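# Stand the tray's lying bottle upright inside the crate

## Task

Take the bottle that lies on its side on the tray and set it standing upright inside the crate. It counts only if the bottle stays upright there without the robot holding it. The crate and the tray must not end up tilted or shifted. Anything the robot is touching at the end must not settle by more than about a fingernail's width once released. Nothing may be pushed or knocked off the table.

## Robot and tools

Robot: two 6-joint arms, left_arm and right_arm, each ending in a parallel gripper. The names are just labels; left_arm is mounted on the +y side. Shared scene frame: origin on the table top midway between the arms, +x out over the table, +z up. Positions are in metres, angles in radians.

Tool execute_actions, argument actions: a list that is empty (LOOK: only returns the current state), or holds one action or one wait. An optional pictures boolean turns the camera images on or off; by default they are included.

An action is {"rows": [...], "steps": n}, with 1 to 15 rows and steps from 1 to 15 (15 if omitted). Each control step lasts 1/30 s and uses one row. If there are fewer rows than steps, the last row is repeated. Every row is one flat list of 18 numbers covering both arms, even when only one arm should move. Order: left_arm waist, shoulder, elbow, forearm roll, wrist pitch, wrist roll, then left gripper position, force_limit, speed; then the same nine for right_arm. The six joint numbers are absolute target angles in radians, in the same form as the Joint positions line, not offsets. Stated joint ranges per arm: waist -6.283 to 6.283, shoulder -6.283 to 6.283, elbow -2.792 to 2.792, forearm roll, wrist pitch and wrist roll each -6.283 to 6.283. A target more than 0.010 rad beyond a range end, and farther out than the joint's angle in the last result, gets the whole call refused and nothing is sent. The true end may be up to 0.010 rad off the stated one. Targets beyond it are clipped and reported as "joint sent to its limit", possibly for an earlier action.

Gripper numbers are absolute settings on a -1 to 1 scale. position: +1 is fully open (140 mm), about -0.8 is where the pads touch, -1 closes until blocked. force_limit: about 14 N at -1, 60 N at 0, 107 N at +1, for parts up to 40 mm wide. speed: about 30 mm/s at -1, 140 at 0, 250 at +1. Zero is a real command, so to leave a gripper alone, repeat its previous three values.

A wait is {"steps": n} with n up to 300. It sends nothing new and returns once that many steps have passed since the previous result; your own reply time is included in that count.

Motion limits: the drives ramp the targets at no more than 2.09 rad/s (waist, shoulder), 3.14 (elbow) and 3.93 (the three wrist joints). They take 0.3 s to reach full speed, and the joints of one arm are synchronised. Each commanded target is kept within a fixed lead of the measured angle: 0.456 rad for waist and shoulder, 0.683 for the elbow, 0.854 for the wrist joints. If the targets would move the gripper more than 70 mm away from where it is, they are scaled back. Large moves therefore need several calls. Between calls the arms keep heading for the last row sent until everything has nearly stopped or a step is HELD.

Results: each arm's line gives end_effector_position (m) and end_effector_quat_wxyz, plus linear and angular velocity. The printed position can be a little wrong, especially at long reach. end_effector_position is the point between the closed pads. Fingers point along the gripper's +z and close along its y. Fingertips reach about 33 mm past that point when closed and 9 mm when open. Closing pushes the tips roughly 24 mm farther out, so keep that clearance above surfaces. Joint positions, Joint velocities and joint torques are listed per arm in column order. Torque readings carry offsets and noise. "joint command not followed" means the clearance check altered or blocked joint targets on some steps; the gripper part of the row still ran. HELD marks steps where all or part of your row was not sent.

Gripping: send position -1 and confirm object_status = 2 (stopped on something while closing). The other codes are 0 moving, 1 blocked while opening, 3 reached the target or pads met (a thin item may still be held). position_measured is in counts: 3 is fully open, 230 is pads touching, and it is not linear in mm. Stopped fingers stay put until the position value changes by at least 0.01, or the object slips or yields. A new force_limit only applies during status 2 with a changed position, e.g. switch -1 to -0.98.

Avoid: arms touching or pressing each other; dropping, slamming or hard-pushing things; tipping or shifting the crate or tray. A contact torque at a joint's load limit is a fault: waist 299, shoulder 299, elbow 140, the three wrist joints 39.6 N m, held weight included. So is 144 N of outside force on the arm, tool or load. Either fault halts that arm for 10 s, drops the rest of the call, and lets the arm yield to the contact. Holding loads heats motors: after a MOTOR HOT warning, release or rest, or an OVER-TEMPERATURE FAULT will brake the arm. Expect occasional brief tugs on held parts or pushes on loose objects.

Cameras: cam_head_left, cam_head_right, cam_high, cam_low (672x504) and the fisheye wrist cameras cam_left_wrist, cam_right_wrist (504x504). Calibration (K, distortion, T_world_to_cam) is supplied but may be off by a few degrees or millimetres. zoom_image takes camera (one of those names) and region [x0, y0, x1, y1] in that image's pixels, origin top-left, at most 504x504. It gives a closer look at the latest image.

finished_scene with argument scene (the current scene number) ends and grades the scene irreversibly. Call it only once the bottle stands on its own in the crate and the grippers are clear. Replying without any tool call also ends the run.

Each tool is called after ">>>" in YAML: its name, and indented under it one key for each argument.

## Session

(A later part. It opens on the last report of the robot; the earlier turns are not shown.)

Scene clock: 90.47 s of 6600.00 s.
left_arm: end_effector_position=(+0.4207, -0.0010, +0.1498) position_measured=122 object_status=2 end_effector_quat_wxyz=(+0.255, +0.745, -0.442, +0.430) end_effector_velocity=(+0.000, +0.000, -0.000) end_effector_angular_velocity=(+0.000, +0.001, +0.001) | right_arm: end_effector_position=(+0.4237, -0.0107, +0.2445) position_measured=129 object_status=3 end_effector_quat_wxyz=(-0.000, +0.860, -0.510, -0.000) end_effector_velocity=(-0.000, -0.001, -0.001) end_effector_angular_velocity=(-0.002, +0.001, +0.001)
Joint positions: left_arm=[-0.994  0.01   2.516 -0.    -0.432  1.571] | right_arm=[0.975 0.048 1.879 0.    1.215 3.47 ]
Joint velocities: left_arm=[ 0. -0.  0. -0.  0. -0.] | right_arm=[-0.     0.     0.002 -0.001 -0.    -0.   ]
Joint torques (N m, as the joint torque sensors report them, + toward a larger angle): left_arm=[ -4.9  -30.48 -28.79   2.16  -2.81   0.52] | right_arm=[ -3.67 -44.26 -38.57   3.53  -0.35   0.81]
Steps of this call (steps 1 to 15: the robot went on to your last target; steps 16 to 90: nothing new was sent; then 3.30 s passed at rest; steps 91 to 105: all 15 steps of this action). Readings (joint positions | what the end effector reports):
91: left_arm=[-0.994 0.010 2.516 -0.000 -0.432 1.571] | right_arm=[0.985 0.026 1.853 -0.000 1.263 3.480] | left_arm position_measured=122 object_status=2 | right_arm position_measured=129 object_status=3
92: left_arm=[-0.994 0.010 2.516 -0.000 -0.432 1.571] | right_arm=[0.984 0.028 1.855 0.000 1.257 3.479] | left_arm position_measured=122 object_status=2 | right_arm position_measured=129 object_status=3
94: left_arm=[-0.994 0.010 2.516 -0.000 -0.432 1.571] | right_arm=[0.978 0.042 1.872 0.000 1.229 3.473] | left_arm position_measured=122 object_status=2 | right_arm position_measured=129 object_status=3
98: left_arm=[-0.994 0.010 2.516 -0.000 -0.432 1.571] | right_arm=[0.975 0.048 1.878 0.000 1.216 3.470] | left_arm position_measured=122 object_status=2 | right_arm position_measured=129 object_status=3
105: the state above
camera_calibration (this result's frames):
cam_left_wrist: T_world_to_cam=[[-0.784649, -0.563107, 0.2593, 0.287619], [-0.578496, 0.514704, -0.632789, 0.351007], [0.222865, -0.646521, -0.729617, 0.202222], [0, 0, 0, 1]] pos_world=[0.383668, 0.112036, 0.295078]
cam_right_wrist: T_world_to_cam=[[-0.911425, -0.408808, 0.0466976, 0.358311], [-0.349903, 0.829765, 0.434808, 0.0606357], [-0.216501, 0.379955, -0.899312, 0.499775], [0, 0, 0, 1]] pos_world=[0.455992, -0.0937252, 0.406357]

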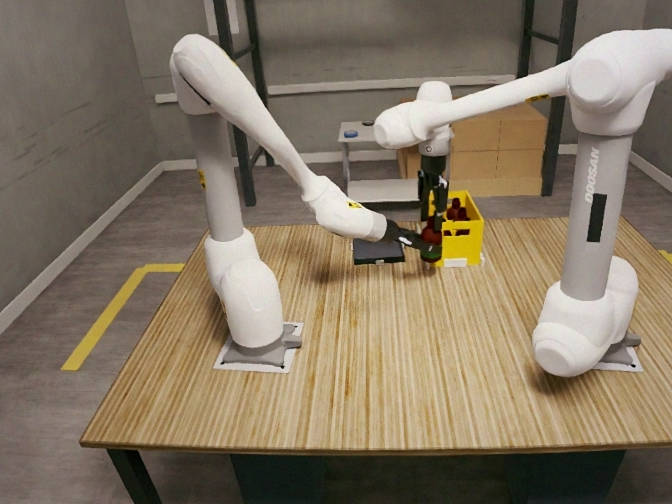

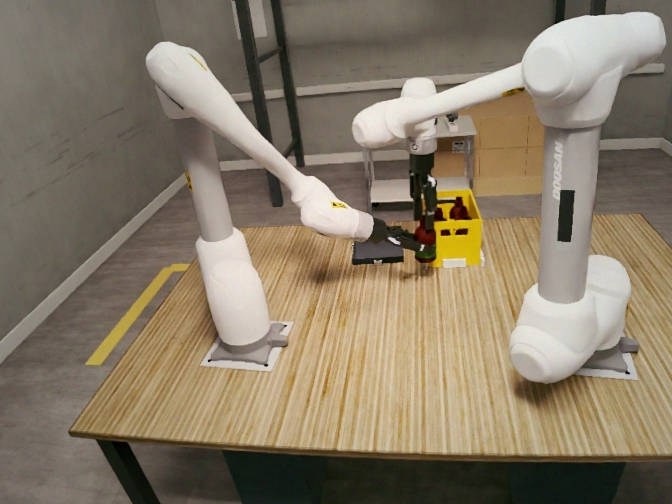

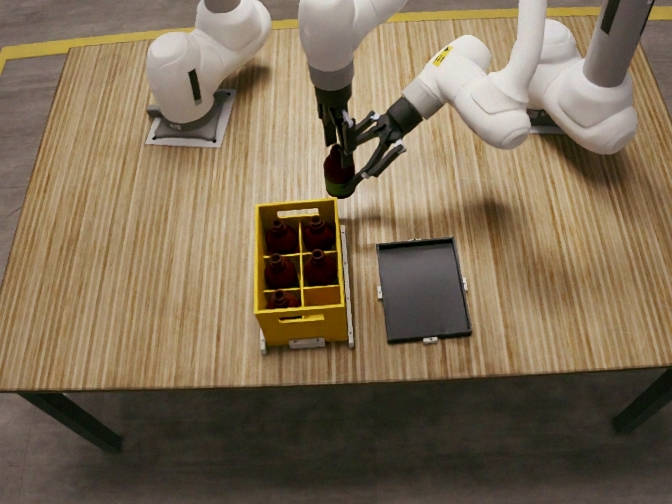

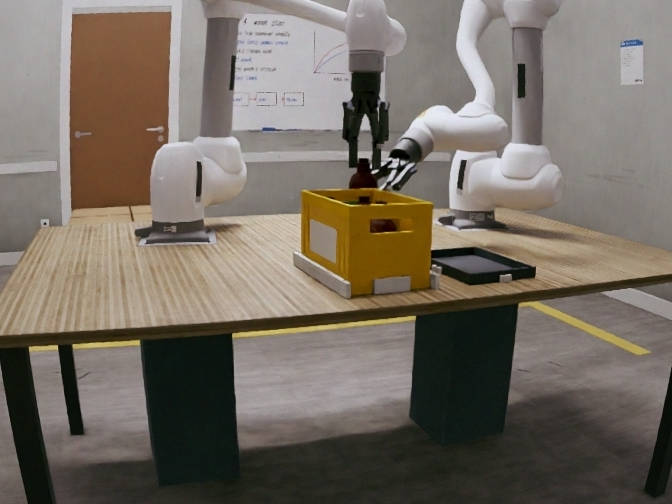

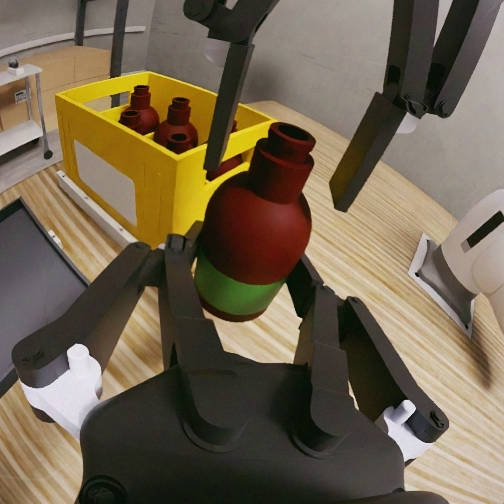

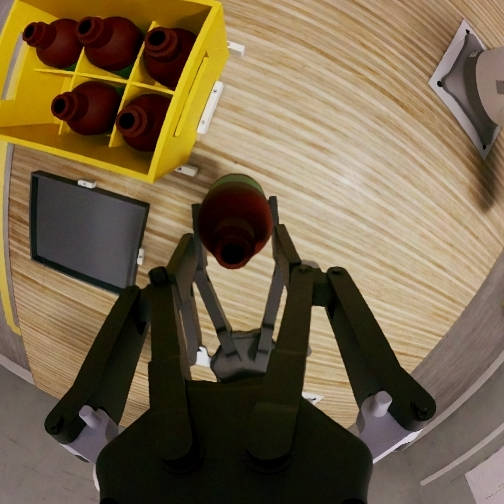

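>>> execute_actions:
  actions:
    - {"rows":[[-0.9943,0.0101,2.5162,0,-0.432,1.5708,-1,0,-0.5,0.9746,0.0479,1.8789,0,1.2148,3.47,-1,0.2,-0.6]],"steps":15}
  pictures: false

>>> execute_actions:
  actions:
    - {"steps":25}

Scene clock: 108.70 s of 6600.00 s.
left_arm: end_effector_position=(+0.4207, -0.0010, +0.1497) position_measured=122 object_status=2 end_effector_quat_wxyz=(+0.255, +0.745, -0.442, +0.430) end_effector_velocity=(+0.000, -0.000, -0.000) end_effector_angular_velocity=(+0.001, -0.000, -0.001) | right_arm: end_effector_position=(+0.4239, -0.0107, +0.2444) position_measured=181 object_status=0 end_effector_quat_wxyz=(-0.000, +0.860, -0.510, +0.000) end_effector_velocity=(-0.000, -0.001, -0.000) end_effector_angular_velocity=(-0.001, -0.001, +0.001)
Joint positions: left_arm=[-0.994  0.01   2.516 -0.    -0.432  1.571] | right_arm=[ 0.975  0.048  1.879 -0.     1.214  3.47 ]
Joint velocities: left_arm=[-0.     0.001 -0.001  0.     0.001  0.001] | right_arm=[ 0.    -0.     0.001 -0.001  0.    -0.   ]
Joint torques (N m, as the joint torque sensors report them, + toward a larger angle): left_arm=[  2.38 -32.31 -34.11   0.5   -4.85  -0.28] | right_arm=[ -1.07 -41.26 -29.51   4.67   2.77   0.9 ]
Steps of this call (steps 1 to 15: the robot went on to your last target; steps 16 to 90: nothing new was sent; then 14.73 s passed at rest; steps 91 to 105: all 15 steps of this action). Readings (joint positions | what the end effector reports):
91: left_arm=[-0.994 0.010 2.516 -0.000 -0.432 1.571] | right_arm=[0.975 0.048 1.879 -0.000 1.215 3.470] | left_arm position_measured=122 object_status=2 | right_arm position_measured=129 object_status=0
92: left_arm=[-0.994 0.010 2.516 0.000 -0.432 1.571] | right_arm=[0.975 0.048 1.879 -0.000 1.215 3.470] | left_arm position_measured=122 object_status=2 | right_arm position_measured=130 object_status=0
94: left_arm=[-0.994 0.010 2.516 -0.000 -0.432 1.571] | right_arm=[0.975 0.048 1.879 -0.000 1.215 3.470] | left_arm position_measured=122 object_status=2 | right_arm position_measured=138 object_status=0
98: left_arm=[-0.994 0.010 2.516 -0.000 -0.432 1.571] | right_arm=[0.975 0.048 1.879 -0.000 1.215 3.470] | left_arm position_measured=122 object_status=2 | right_arm position_measured=154 object_status=0
105: the state above

Scene clock: 109.53 s of 6600.00 s.
left_arm: end_effector_position=(+0.4207, -0.0010, +0.1498) position_measured=122 object_status=2 end_effector_quat_wxyz=(+0.255, +0.745, -0.442, +0.430) end_effector_velocity=(+0.000, -0.000, +0.000) end_effector_angular_velocity=(-0.001, -0.000, -0.000) | right_arm: end_effector_position=(+0.4238, -0.0108, +0.2444) position_measured=184 object_status=2 end_effector_quat_wxyz=(+0.000, +0.860, -0.510, +0.000) end_effector_velocity=(+0.000, -0.001, -0.000) end_effector_angular_velocity=(-0.001, -0.001, +0.000)
Joint positions: left_arm=[-0.994  0.01   2.516 -0.    -0.432  1.571] | right_arm=[ 0.975  0.048  1.879 -0.     1.215  3.47 ]
Joint velocities: left_arm=[ 0.    -0.001 -0.     0.     0.    -0.   ] | right_arm=[ 0.    -0.     0.    -0.002  0.     0.   ]
Joint torques (N m, as the joint torque sensors report them, + toward a larger angle): left_arm=[  4.52 -32.91 -34.43  -0.14  -5.07  -0.3 ] | right_arm=[ -1.01 -39.78 -26.51   5.06   4.42   0.82]
Steps of this call (steps 1 to 15: the robot went on to your last target; steps 16 to 25: nothing new was sent). Readings (joint positions | what the end effector reports):
1: left_arm=[-0.994 0.010 2.516 -0.000 -0.432 1.571] | right_arm=[0.975 0.048 1.879 -0.000 1.214 3.470] | left_arm position_measured=122 object_status=2 | right_arm position_measured=184 object_status=0
2: left_arm=[-0.994 0.010 2.516 -0.000 -0.432 1.571] | right_arm=[0.975 0.048 1.879 -0.000 1.214 3.470] | left_arm position_measured=122 object_status=2 | right_arm position_measured=184 object_status=0
4: left_arm=[-0.994 0.010 2.516 -0.000 -0.432 1.571] | right_arm=[0.975 0.048 1.879 -0.000 1.214 3.470] | left_arm position_measured=122 object_status=2 | right_arm position_measured=184 object_status=0
8: left_arm=[-0.994 0.010 2.516 0.000 -0.432 1.571] | right_arm=[0.975 0.048 1.879 -0.000 1.215 3.470] | left_arm position_measured=122 object_status=2 | right_arm position_measured=184 object_status=2
25: the state above
All arms were judged still, so your last target was given up. Only a new action makes them travel on or press farther. Fingers that are still opening or closing keep moving.
camera_calibration (this result's frames):
cam_left_wrist: T_world_to_cam=[[-0.784648, -0.563115, 0.259286, 0.28763], [-0.578492, 0.514705, -0.632792, 0.351007], [0.222878, -0.646514, -0.72962, 0.202217], [0, 0, 0, 1]] pos_world=[0.383673, 0.11204, 0.295078]
cam_right_wrist: T_world_to_cam=[[-0.911434, -0.408789, 0.046693, 0.358335], [-0.349894, 0.829785, 0.434777, 0.0606714], [-0.216477, 0.379933, -0.899327, 0.499763], [0, 0, 0, 1]] pos_world=[0.456014, -0.0937374, 0.40634]

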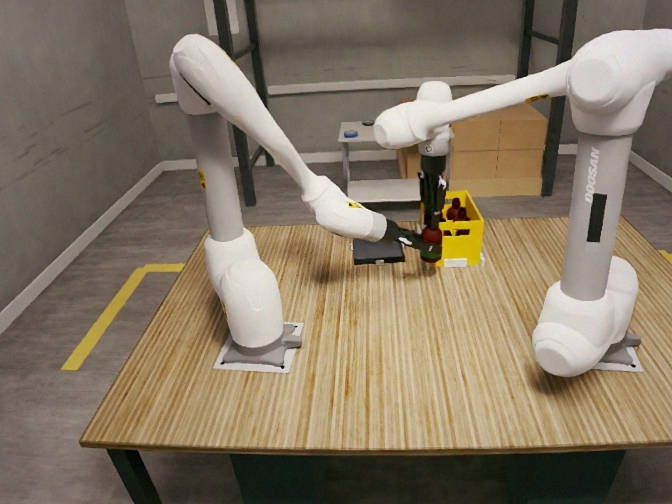

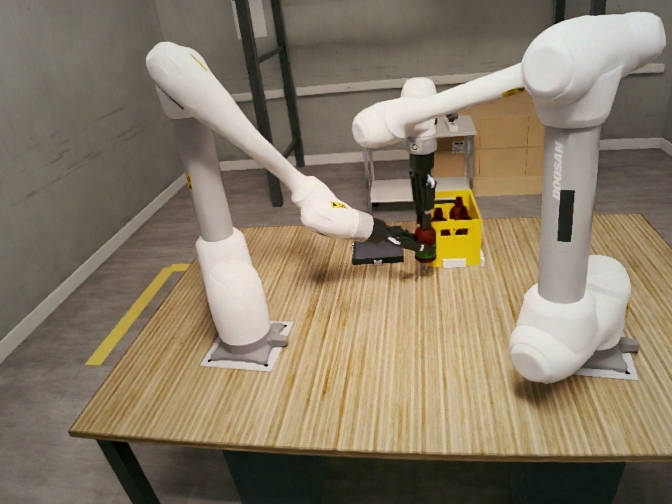

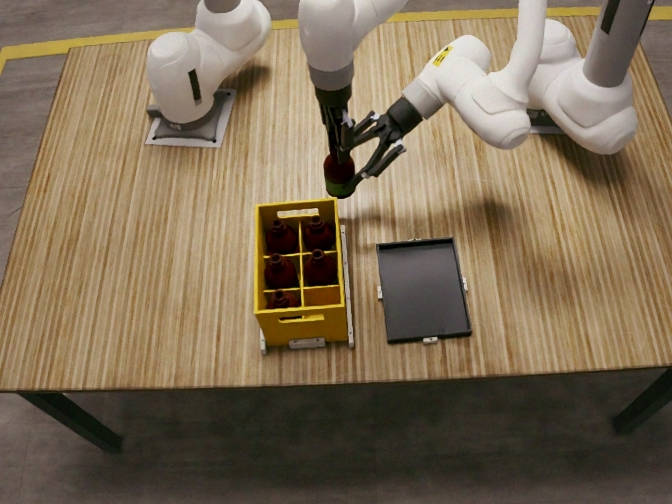

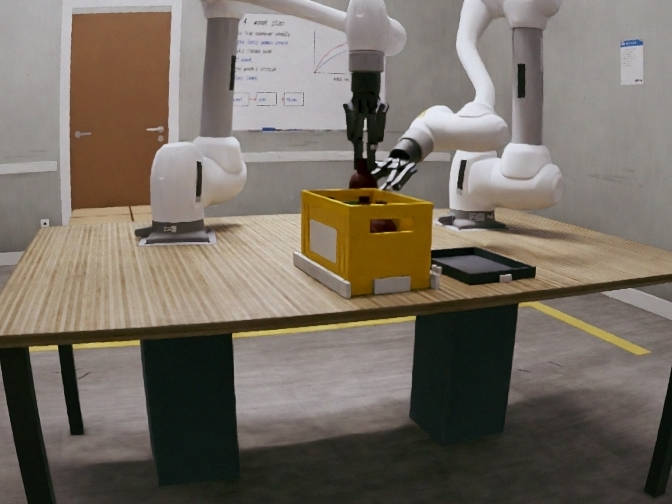

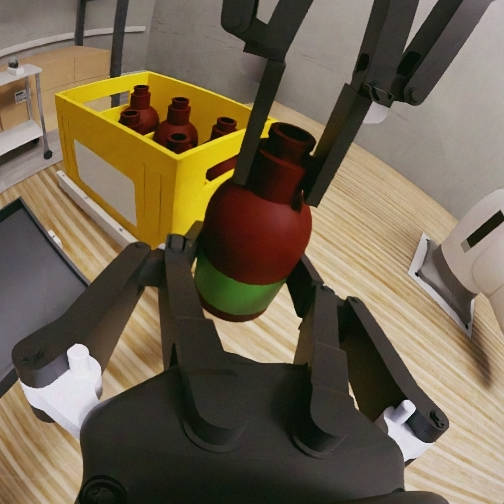

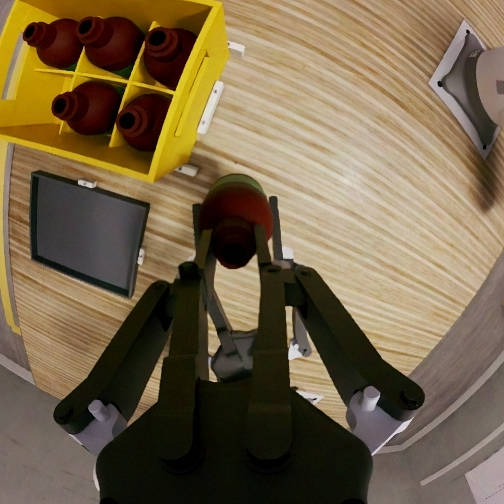

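>>> execute_actions:
  actions:
    - {"rows":[[-0.9943,0.0101,2.5162,0,-0.432,1.5708,0.5,0,0,0.9746,0.0479,1.8789,0,1.2148,3.47,-1,0.2,-0.6]],"steps":15}
  pictures: false

>>> execute_actions:
  actions:
    - {"rows":[[-0.9943,0.0101,2.5162,0,-0.432,1.5708,0.5,0,0,0.9746,0.02,1.75,0,1.3716,3.47,-1,0.2,-0.6]],"steps":15}
  pictures: false

>>> execute_actions:
  actions:
    - {"rows":[[-0.9943,0.0101,2.5162,0,-0.432,1.5708,0.5,0,0,0.9746,-0.012,1.612,0,1.5416,3.47,-1,0.2,-0.6]],"steps":15}

Scene clock: 119.47 s of 6600.00 s.
left_arm: end_effector_position=(+0.4207, -0.0010, +0.1498) position_measured=66 object_status=3 end_effector_quat_wxyz=(+0.255, +0.745, -0.442, +0.430) end_effector_velocity=(+0.000, +0.000, -0.000) end_effector_angular_velocity=(+0.000, -0.000, +0.001) | right_arm: end_effector_position=(+0.4237, -0.0107, +0.2444) position_measured=184 object_status=2 end_effector_quat_wxyz=(+0.000, +0.860, -0.510, -0.000) end_effector_velocity=(+0.001, -0.000, +0.001) end_effector_angular_velocity=(-0.001, -0.003, +0.001)
Joint positions: left_arm=[-0.994  0.01   2.516 -0.    -0.432  1.571] | right_arm=[0.975 0.048 1.879 0.    1.215 3.47 ]
Joint velocities: left_arm=[ 0.001  0.     0.    -0.001 -0.     0.001] | right_arm=[-0.     0.    -0.001 -0.003  0.     0.   ]
Joint torques (N m, as the joint torque sensors report them, + toward a larger angle): left_arm=[ -4.66 -26.99 -26.46   2.39  -1.67   0.57] | right_arm=[ -3.48 -46.01 -40.25   3.65  -0.34   0.81]
Steps of this call (steps 1 to 90: nothing new was sent; then 6.43 s passed at rest; steps 91 to 105: all 15 steps of this action). Readings (joint positions | what the end effector reports):
91: left_arm=[-0.994 0.010 2.516 -0.000 -0.432 1.571] | right_arm=[0.975 0.048 1.879 0.000 1.215 3.470] | left_arm position_measured=122 object_status=0 | right_arm position_measured=184 object_status=2
92: left_arm=[-0.994 0.010 2.516 -0.000 -0.432 1.571] | right_arm=[0.975 0.048 1.879 0.000 1.215 3.470] | left_arm position_measured=122 object_status=0 | right_arm position_measured=184 object_status=2
94: left_arm=[-0.994 0.010 2.516 -0.000 -0.432 1.571] | right_arm=[0.975 0.048 1.879 0.000 1.215 3.470] | left_arm position_measured=105 object_status=0 | right_arm position_measured=184 object_status=2
98: left_arm=[-0.994 0.010 2.516 -0.000 -0.432 1.571] | right_arm=[0.975 0.048 1.879 0.000 1.215 3.470] | left_arm position_measured=75 object_status=0 | right_arm position_measured=184 object_status=2
105: the state above

Scene clock: 119.97 s of 6600.00 s.
left_arm: end_effector_position=(+0.4207, -0.0010, +0.1498) position_measured=66 object_status=3 end_effector_quat_wxyz=(+0.255, +0.745, -0.442, +0.430) end_effector_velocity=(-0.000, -0.000, -0.000) end_effector_angular_velocity=(+0.000, -0.001, -0.001) | right_arm: end_effector_position=(+0.4283, -0.0058, +0.3291) position_measured=184 object_status=2 end_effector_quat_wxyz=(+0.000, +0.860, -0.510, +0.000) end_effector_velocity=(+0.000, -0.000, +0.001) end_effector_angular_velocity=(-0.001, -0.001, +0.000)
Joint positions: left_arm=[-0.994  0.01   2.516 -0.    -0.432  1.571] | right_arm=[ 0.975  0.02   1.75  -0.     1.371  3.47 ]
Joint velocities: left_arm=[-0.     0.001  0.     0.001 -0.001  0.   ] | right_arm=[ 0.    -0.001 -0.001 -0.001  0.002  0.   ]
Joint torques (N m, as the joint torque sensors report them, + toward a larger angle): left_arm=[ -3.54 -27.67 -27.51   2.31  -2.     0.49] | right_arm=[ -3.15 -45.23 -42.52   3.65  -0.19   0.79]
Steps of this call (steps 1 to 15: all 15 steps of this action). Readings (joint positions | what the end effector reports):
1: left_arm=[-0.994 0.010 2.516 -0.000 -0.432 1.571] | right_arm=[0.975 0.048 1.879 0.000 1.215 3.470] | left_arm position_measured=66 object_status=3 | right_arm position_measured=184 object_status=2
2: left_arm=[-0.994 0.010 2.516 -0.000 -0.432 1.571] | right_arm=[0.975 0.047 1.875 -0.000 1.220 3.470] | left_arm position_measured=66 object_status=3 | right_arm position_measured=184 object_status=2
4: left_arm=[-0.994 0.010 2.516 -0.000 -0.432 1.571] | right_arm=[0.975 0.039 1.833 -0.000 1.270 3.470] | left_arm position_measured=66 object_status=3 | right_arm position_measured=184 object_status=2
8: left_arm=[-0.994 0.010 2.516 -0.000 -0.432 1.571] | right_arm=[0.975 0.021 1.757 -0.000 1.363 3.470] | left_arm position_measured=66 object_status=3 | right_arm position_measured=184 object_status=2
15: the state above

Scene clock: 120.47 s of 6600.00 s.
left_arm: end_effector_position=(+0.4207, -0.0009, +0.1498) position_measured=66 object_status=3 end_effector_quat_wxyz=(+0.255, +0.745, -0.442, +0.430) end_effector_velocity=(-0.000, +0.000, -0.001) end_effector_angular_velocity=(-0.000, +0.003, +0.002) | right_arm: end_effector_position=(+0.4222, -0.0124, +0.4235) position_measured=184 object_status=2 end_effector_quat_wxyz=(+0.000, +0.860, -0.510, -0.000) end_effector_velocity=(-0.000, -0.000, +0.001) end_effector_angular_velocity=(-0.001, +0.000, -0.000)
Joint positions: left_arm=[-0.994  0.01   2.516  0.    -0.432  1.571] | right_arm=[ 0.975 -0.012  1.612  0.     1.541  3.47 ]
Joint velocities: left_arm=[-0.     0.     0.    -0.001  0.001 -0.002] | right_arm=[-0.    -0.001 -0.001 -0.     0.002  0.   ]
Joint torques (N m, as the joint torque sensors report them, + toward a larger angle): left_arm=[ -3.32 -27.89 -26.37   2.09  -1.83   0.38] | right_arm=[ -3.39 -41.72 -42.86   3.79   0.03   0.91]
Steps of this call (steps 1 to 15: all 15 steps of this action). Readings (joint positions | what the end effector reports):
1: left_arm=[-0.994 0.010 2.516 -0.000 -0.432 1.571] | right_arm=[0.975 0.020 1.750 -0.000 1.372 3.470] | left_arm position_measured=66 object_status=3 | right_arm position_measured=184 object_status=2
2: left_arm=[-0.994 0.010 2.516 -0.000 -0.432 1.571] | right_arm=[0.975 0.019 1.746 -0.000 1.377 3.470] | left_arm position_measured=66 object_status=3 | right_arm position_measured=184 object_status=2
4: left_arm=[-0.994 0.010 2.516 -0.000 -0.432 1.571] | right_arm=[0.975 0.010 1.705 -0.000 1.427 3.470] | left_arm position_measured=66 object_status=3 | right_arm position_measured=184 object_status=2
8: left_arm=[-0.994 0.010 2.516 -0.000 -0.432 1.571] | right_arm=[0.975 -0.010 1.624 0.000 1.527 3.470] | left_arm position_measured=66 object_status=3 | right_arm position_measured=184 object_status=2
15: the state above
camera_calibration (this result's frames):
cam_left_wrist: T_world_to_cam=[[-0.78463, -0.563133, 0.2593, 0.287631], [-0.578513, 0.514686, -0.632788, 0.351018], [0.222886, -0.646514, -0.729618, 0.202216], [0, 0, 0, 1]] pos_world=[0.383681, 0.112046, 0.295078]
cam_right_wrist: T_world_to_cam=[[-0.911401, -0.408849, 0.0468153, 0.347775], [-0.349895, 0.829769, 0.434807, -0.016369], [-0.216616, 0.379903, -0.899306, 0.661096], [0, 0, 0, 1]] pos_world=[0.454439, -0.0953821, 0.585363]

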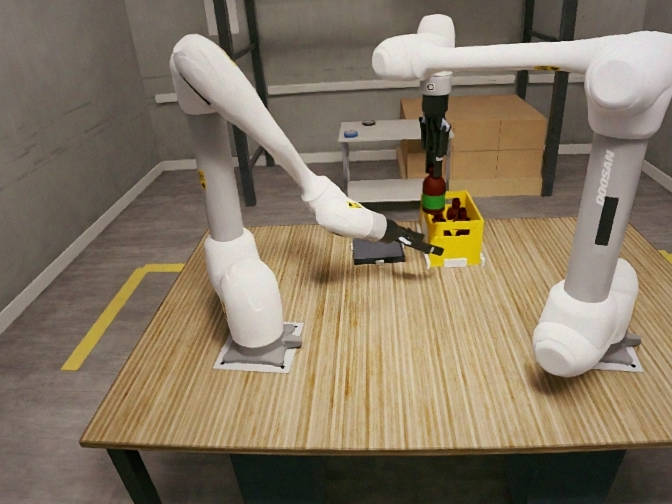

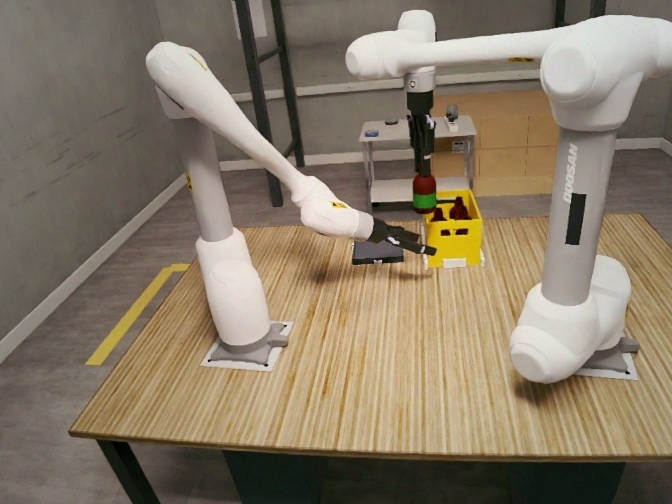

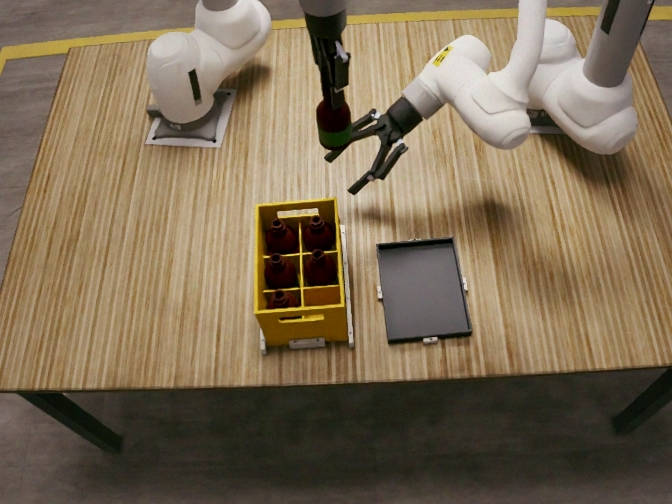

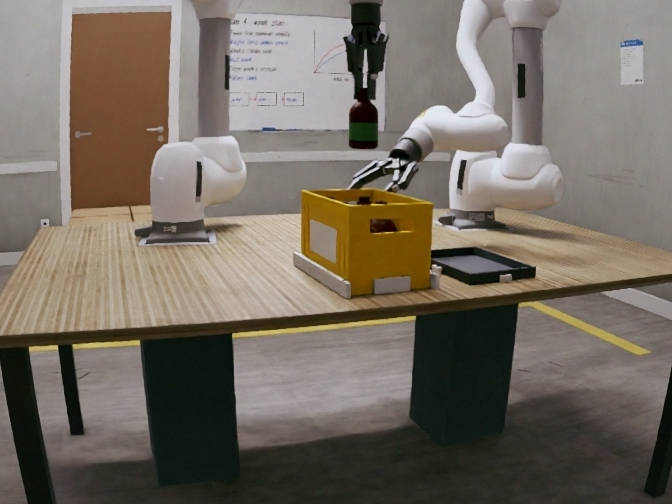

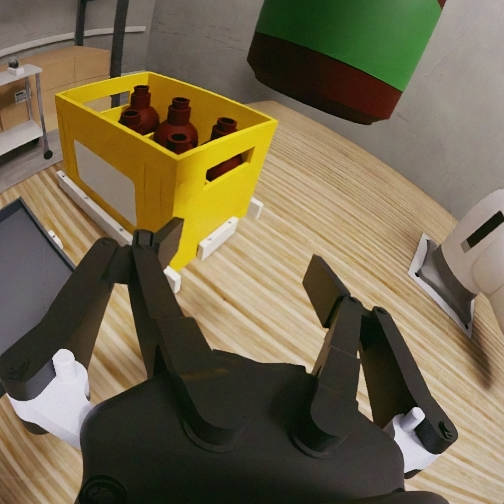

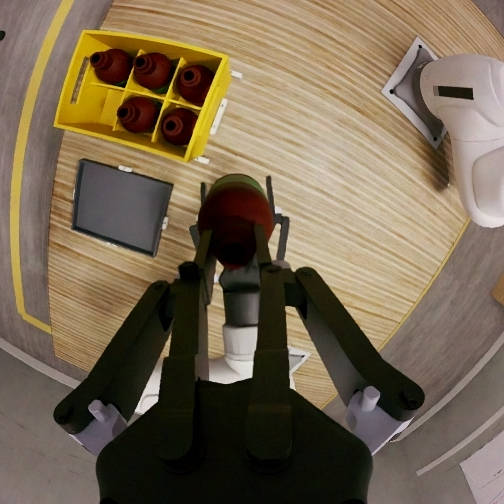

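>>> execute_actions:
  actions:
    - {"rows":[[-0.9943,0.0101,2.5162,0,-0.432,1.5708,0.5,0,0,0.80,0.18,1.40,0,1.5616,3.55,-1,0.2,-0.6]],"steps":15}
  pictures: false

>>> execute_actions:
  actions:
    - {"rows":[[-0.9943,0.0101,2.5162,0,-0.432,1.5708,0.5,0,0,0.6291,0.3734,1.1933,0,1.5749,3.6257,-1,0.2,-0.6]],"steps":15}
  pictures: false

>>> execute_actions:
  actions:
    - {"steps":15}

Scene clock: 132.80 s of 6600.00 s.
left_arm: end_effector_position=(+0.4207, -0.0009, +0.1498) position_measured=66 object_status=3 end_effector_quat_wxyz=(+0.255, +0.745, -0.442, +0.430) end_effector_velocity=(-0.001, +0.000, -0.001) end_effector_angular_velocity=(+0.002, -0.001, -0.003) | right_arm: end_effector_position=(+0.5842, -0.0068, +0.4246) position_measured=184 object_status=2 end_effector_quat_wxyz=(+0.000, +0.790, -0.614, -0.000) end_effector_velocity=(+0.030, -0.003, +0.002) end_effector_angular_velocity=(+0.000, -0.003, -0.046)
Joint positions: left_arm=[-0.994  0.01   2.516  0.    -0.432  1.571] | right_arm=[ 0.802  0.179  1.402 -0.     1.561  3.549]
Joint velocities: left_arm=[-0.     0.001  0.001  0.002 -0.     0.001] | right_arm=[-0.03   0.033 -0.043 -0.001  0.008  0.016]
Joint torques (N m, as the joint torque sensors report them, + toward a larger angle): left_arm=[ -5.34 -28.47 -26.77   2.2   -1.92   0.33] | right_arm=[  8.13 -81.31 -44.22   4.38   0.     0.96]
Steps of this call (steps 1 to 15: the robot went on to your last target; steps 16 to 90: nothing new was sent; then 8.83 s passed at rest; steps 91 to 105: all 15 steps of this action). Readings (joint positions | what the end effector reports):
91: left_arm=[-0.994 0.010 2.516 0.000 -0.432 1.571] | right_arm=[0.975 -0.012 1.612 0.000 1.542 3.470] | left_arm position_measured=66 object_status=3 | right_arm position_measured=184 object_status=2
92: left_arm=[-0.994 0.010 2.516 0.000 -0.432 1.571] | right_arm=[0.972 -0.009 1.609 -0.000 1.542 3.471] | left_arm position_measured=66 object_status=3 | right_arm position_measured=184 object_status=2
94: left_arm=[-0.994 0.010 2.516 0.000 -0.432 1.571] | right_arm=[0.947 0.018 1.578 -0.000 1.545 3.483] | left_arm position_measured=66 object_status=3 | right_arm position_measured=184 object_status=2
98: left_arm=[-0.994 0.010 2.516 0.000 -0.432 1.571] | right_arm=[0.878 0.094 1.495 -0.000 1.553 3.514] | left_arm position_measured=66 object_status=3 | right_arm position_measured=184 object_status=2
105: the state above

Scene clock: 133.30 s of 6600.00 s.
left_arm: end_effector_position=(+0.4207, -0.0009, +0.1498) position_measured=66 object_status=3 end_effector_quat_wxyz=(+0.255, +0.745, -0.442, +0.430) end_effector_velocity=(+0.000, -0.000, +0.001) end_effector_angular_velocity=(-0.000, -0.003, -0.001) | right_arm: end_effector_position=(+0.7522, -0.0457, +0.3996) position_measured=184 object_status=2 end_effector_quat_wxyz=(+0.000, +0.708, -0.706, -0.000) end_effector_velocity=(+0.049, -0.017, -0.009) end_effector_angular_velocity=(+0.004, +0.002, -0.075)
Joint positions: left_arm=[-0.994  0.01   2.516  0.    -0.432  1.571] | right_arm=[ 0.631  0.371  1.196 -0.     1.575  3.625]
Joint velocities: left_arm=[ 0.    -0.    -0.    -0.    -0.001  0.003] | right_arm=[-0.051  0.058 -0.066  0.004  0.008  0.024]
Joint torques (N m, as the joint torque sensors report them, + toward a larger angle): left_arm=[ -2.97 -28.74 -26.53   2.07  -2.26   0.49] | right_arm=[  17.2  -114.47  -47.56    5.09    0.46    0.61]
Steps of this call (steps 1 to 15: all 15 steps of this action). Readings (joint positions | what the end effector reports):
1: left_arm=[-0.994 0.010 2.516 0.000 -0.432 1.571] | right_arm=[0.801 0.179 1.401 -0.000 1.562 3.550] | left_arm position_measured=66 object_status=3 | right_arm position_measured=184 object_status=2
2: left_arm=[-0.994 0.010 2.516 0.000 -0.432 1.571] | right_arm=[0.798 0.182 1.397 -0.000 1.562 3.551] | left_arm position_measured=66 object_status=3 | right_arm position_measured=184 object_status=2
4: left_arm=[-0.994 0.010 2.516 0.000 -0.432 1.571] | right_arm=[0.773 0.210 1.366 -0.000 1.564 3.562] | left_arm position_measured=66 object_status=3 | right_arm position_measured=184 object_status=2
8: left_arm=[-0.994 0.010 2.516 0.000 -0.432 1.571] | right_arm=[0.710 0.282 1.291 -0.000 1.569 3.590] | left_arm position_measured=66 object_status=3 | right_arm position_measured=184 object_status=2
15: the state above

Scene clock: 133.80 s of 6600.00 s.
left_arm: end_effector_position=(+0.4207, -0.0009, +0.1498) position_measured=66 object_status=3 end_effector_quat_wxyz=(+0.255, +0.745, -0.442, +0.430) end_effector_velocity=(-0.000, +0.001, +0.000) end_effector_angular_velocity=(-0.001, +0.002, +0.002) | right_arm: end_effector_position=(+0.7543, -0.0464, +0.3996) position_measured=184 object_status=2 end_effector_quat_wxyz=(+0.000, +0.707, -0.707, -0.000) end_effector_velocity=(+0.000, +0.000, +0.001) end_effector_angular_velocity=(+0.002, -0.001, +0.000)
Joint positions: left_arm=[-0.994  0.01   2.516  0.    -0.432  1.571] | right_arm=[ 0.629  0.373  1.193 -0.     1.575  3.626]
Joint velocities: left_arm=[ 0.001 -0.001  0.001  0.    -0.001 -0.003] | right_arm=[-0.    -0.    -0.001  0.001 -0.    -0.   ]
Joint torques (N m, as the joint torque sensors report them, + toward a larger angle): left_arm=[ -4.67 -27.82 -27.55   2.27  -1.88   0.58] | right_arm=[ -3.56 -82.57 -43.01   3.95  -0.27   0.59]
Steps of this call (steps 1 to 15: the robot went on to your last target). Readings (joint positions | what the end effector reports):
1: left_arm=[-0.994 0.010 2.516 0.000 -0.432 1.571] | right_arm=[0.630 0.372 1.195 -0.000 1.575 3.625] | left_arm position_measured=66 object_status=3 | right_arm position_measured=184 object_status=2
2: left_arm=[-0.994 0.010 2.516 0.000 -0.432 1.571] | right_arm=[0.630 0.373 1.194 -0.000 1.575 3.625] | left_arm position_measured=66 object_status=3 | right_arm position_measured=184 object_status=2
4: left_arm=[-0.994 0.010 2.516 0.000 -0.432 1.571] | right_arm=[0.629 0.373 1.194 -0.000 1.575 3.626] | left_arm position_measured=66 object_status=3 | right_arm position_measured=184 object_status=2
8: left_arm=[-0.994 0.010 2.516 0.000 -0.432 1.571] | right_arm=[0.629 0.373 1.193 -0.000 1.575 3.626] | left_arm position_measured=66 object_status=3 | right_arm position_measured=184 object_status=2
15: the state above
All arms were judged still, so your last target was given up. Only a new action makes them travel on or press farther. Fingers that are still opening or closing keep moving.
camera_calibration (this result's frames):
cam_left_wrist: T_world_to_cam=[[-0.784631, -0.563133, 0.2593, 0.287631], [-0.578513, 0.514686, -0.632788, 0.351018], [0.222886, -0.646514, -0.729618, 0.202216], [0, 0, 0, 1]] pos_world=[0.383681, 0.112046, 0.295078]
cam_right_wrist: T_world_to_cam=[[-0.995749, 0.0793876, 0.0467162, 0.724002], [0.0918205, 0.895846, 0.434774, -0.19169], [-0.00733482, 0.437216, -0.899327, 0.56925], [0, 0, 0, 1]] pos_world=[0.742701, -0.134637, 0.561461]

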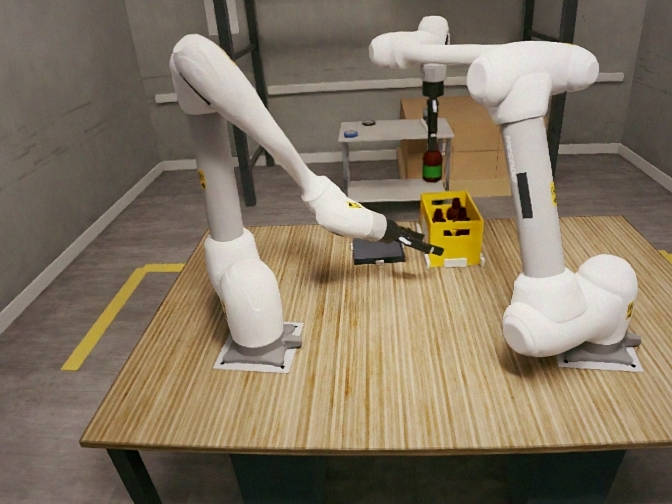

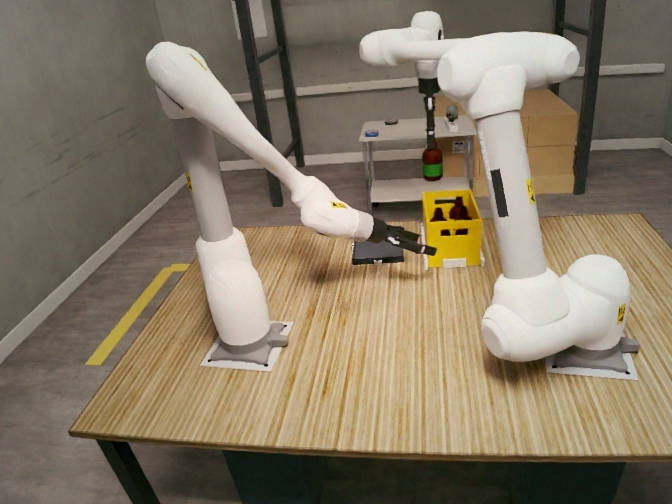

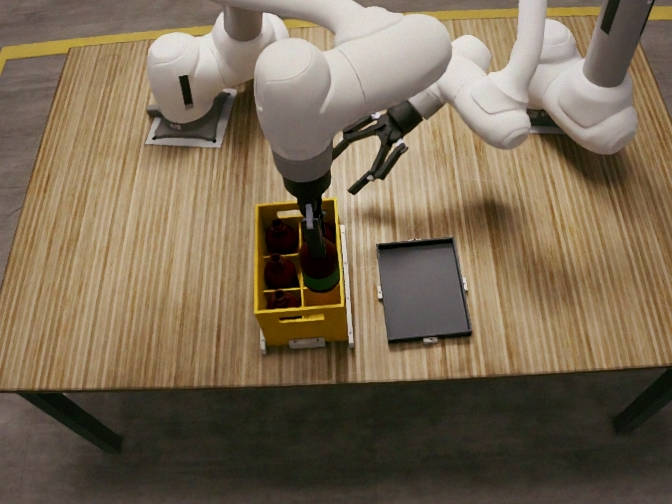

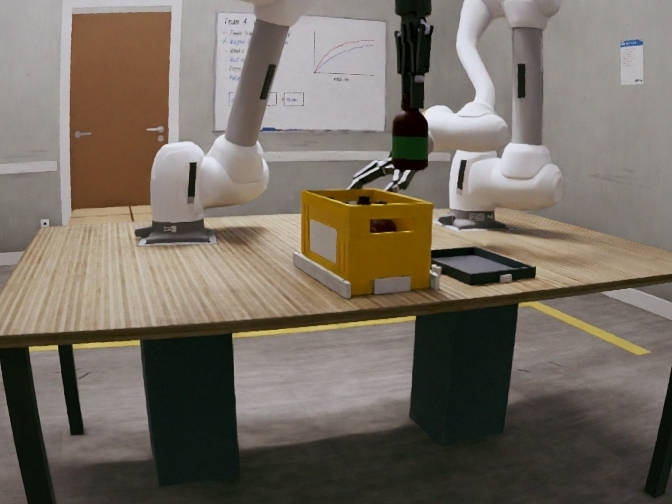

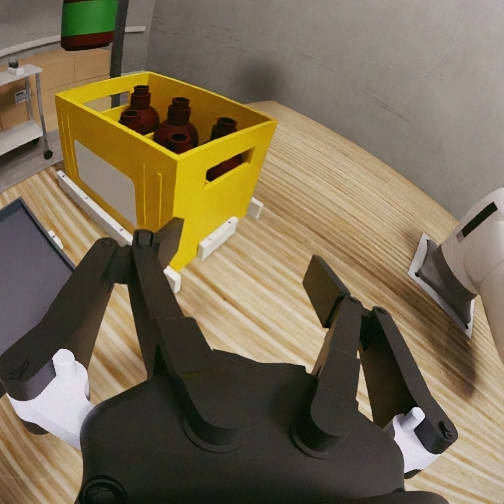

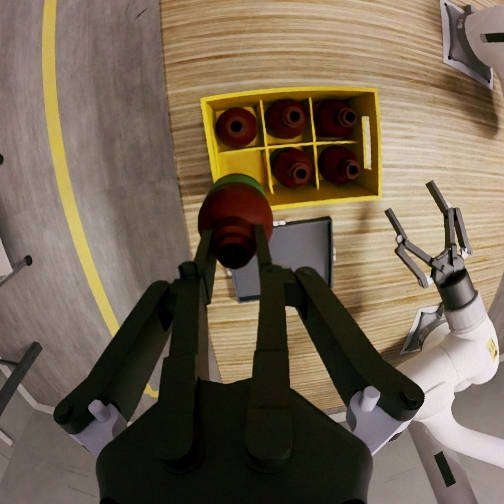

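>>> execute_actions:
  actions:
    - {"rows":[[-0.9943,0.0101,2.5162,0,-0.432,1.5708,0.5,0,0,0.6335,0.3557,1.3077,0,1.4782,3.63,-1,0.2,-0.6]],"steps":15}

>>> zoom_image:
  camera: "cam_high"
  region: [230,190,390,360]

>>> zoom_image:
  camera: "cam_low"
  region: [280,100,480,300]

Scene clock: 150.10 s of 6600.00 s.
left_arm: end_effector_position=(+0.4207, -0.0010, +0.1498) position_measured=66 object_status=3 end_effector_quat_wxyz=(+0.255, +0.745, -0.442, +0.430) end_effector_velocity=(-0.000, +0.000, +0.000) end_effector_angular_velocity=(-0.001, -0.000, -0.000) | right_arm: end_effector_position=(+0.7414, -0.0493, +0.3495) position_measured=184 object_status=2 end_effector_quat_wxyz=(-0.000, +0.707, -0.707, -0.000) end_effector_velocity=(-0.001, -0.000, -0.002) end_effector_angular_velocity=(-0.001, +0.003, -0.000)
Joint positions: left_arm=[-0.994  0.01   2.516  0.    -0.432  1.571] | right_arm=[0.633 0.356 1.308 0.    1.478 3.63 ]
Joint velocities: left_arm=[-0.    -0.001  0.001  0.    -0.001 -0.   ] | right_arm=[ 0.     0.     0.003  0.001 -0.     0.   ]
Joint torques (N m, as the joint torque sensors report them, + toward a larger angle): left_arm=[ -4.97 -27.2  -27.48   2.14  -1.76   0.61] | right_arm=[ -3.77 -80.55 -43.29   3.92  -0.33   0.82]
Steps of this call (steps 1 to 90: nothing new was sent; then 12.80 s passed at rest; steps 91 to 105: all 15 steps of this action). Readings (joint positions | what the end effector reports):
91: left_arm=[-0.994 0.010 2.516 0.000 -0.432 1.571] | right_arm=[0.629 0.373 1.193 0.000 1.575 3.626] | left_arm position_measured=66 object_status=3 | right_arm position_measured=184 object_status=2
92: left_arm=[-0.994 0.010 2.516 0.000 -0.432 1.571] | right_arm=[0.629 0.373 1.197 0.000 1.571 3.626] | left_arm position_measured=66 object_status=3 | right_arm position_measured=184 object_status=2
94: left_arm=[-0.994 0.010 2.516 0.000 -0.432 1.571] | right_arm=[0.630 0.366 1.239 0.000 1.536 3.627] | left_arm position_measured=66 object_status=3 | right_arm position_measured=184 object_status=2
98: left_arm=[-0.994 0.010 2.516 0.000 -0.432 1.571] | right_arm=[0.633 0.356 1.305 0.000 1.480 3.630] | left_arm position_measured=66 object_status=3 | right_arm position_measured=184 object_status=2
105: the state above
camera_calibration (this result's frames):
cam_left_wrist: T_world_to_cam=[[-0.78464, -0.56312, 0.2593, 0.287625], [-0.578504, 0.514696, -0.632788, 0.351012], [0.222875, -0.646517, -0.729618, 0.202219], [0, 0, 0, 1]] pos_world=[0.383674, 0.112041, 0.295078]
cam_right_wrist: T_world_to_cam=[[-0.995755, 0.079308, 0.0467186, 0.713739], [0.0917504, 0.895825, 0.434832, -0.166081], [-0.00736603, 0.437273, -0.899299, 0.525441], [0, 0, 0, 1]] pos_world=[0.729817, -0.137587, 0.511401]

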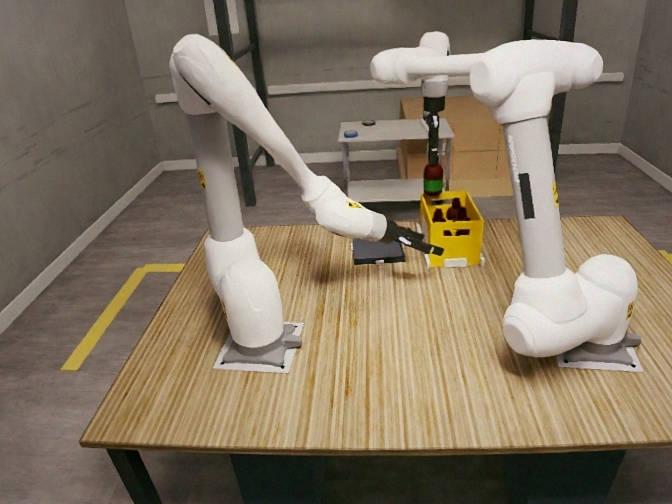

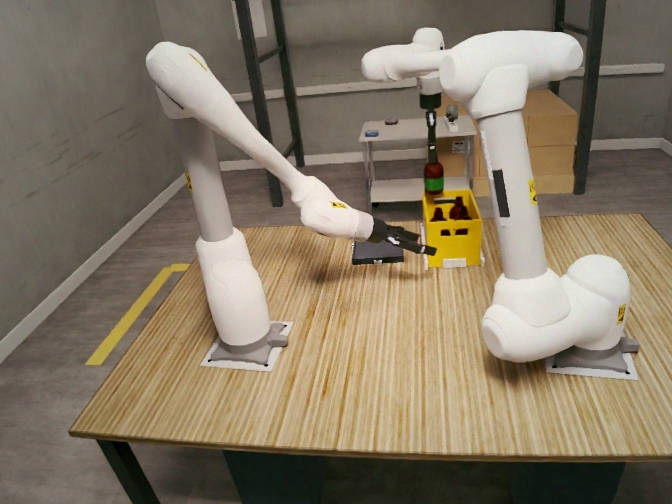

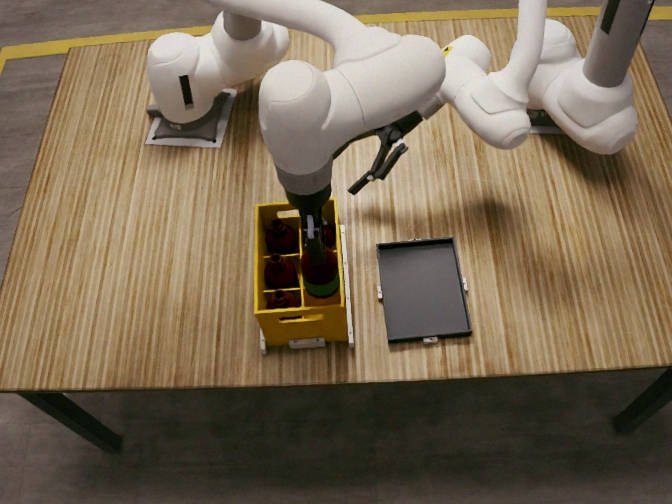

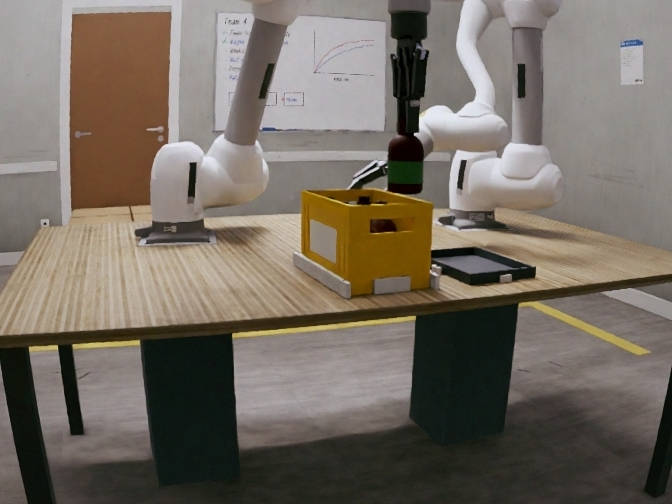

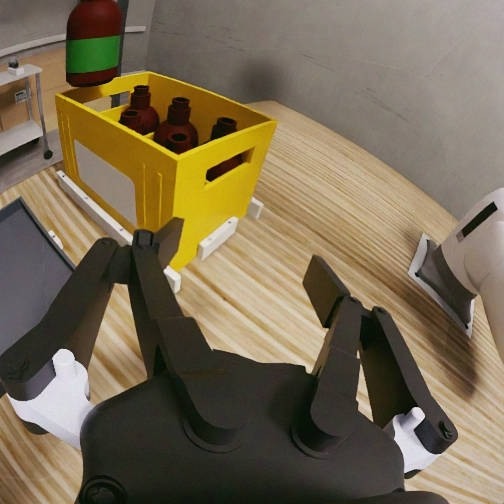

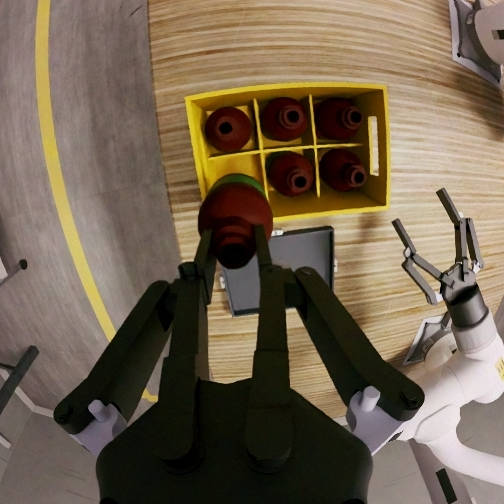

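Region (230, 190, 390, 360) of cam_high's 672x504 image, scaled by 2.965, with more detail than that image has; it fills the left 474 columns of this view, and the rest is white.

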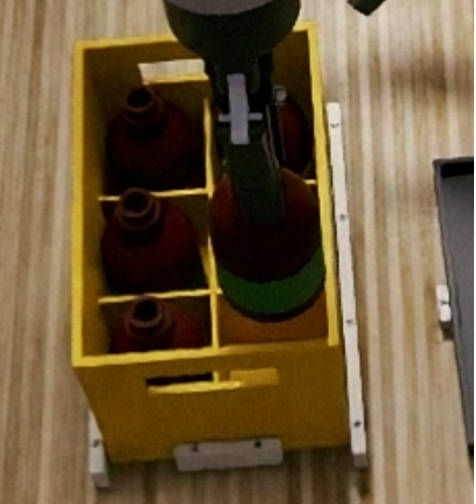

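Region (280, 100, 480, 300) of cam_low's 672x504 image, scaled by 2.520, with more detail than that image has.

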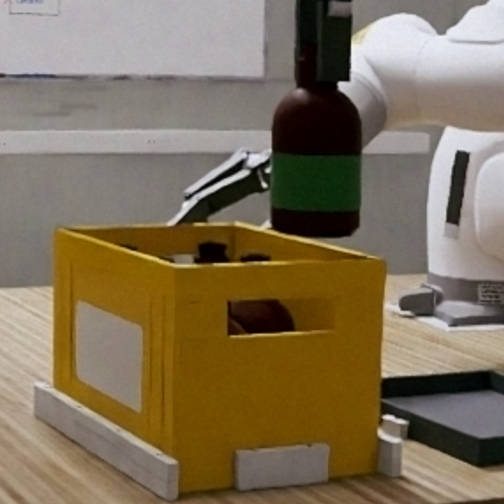

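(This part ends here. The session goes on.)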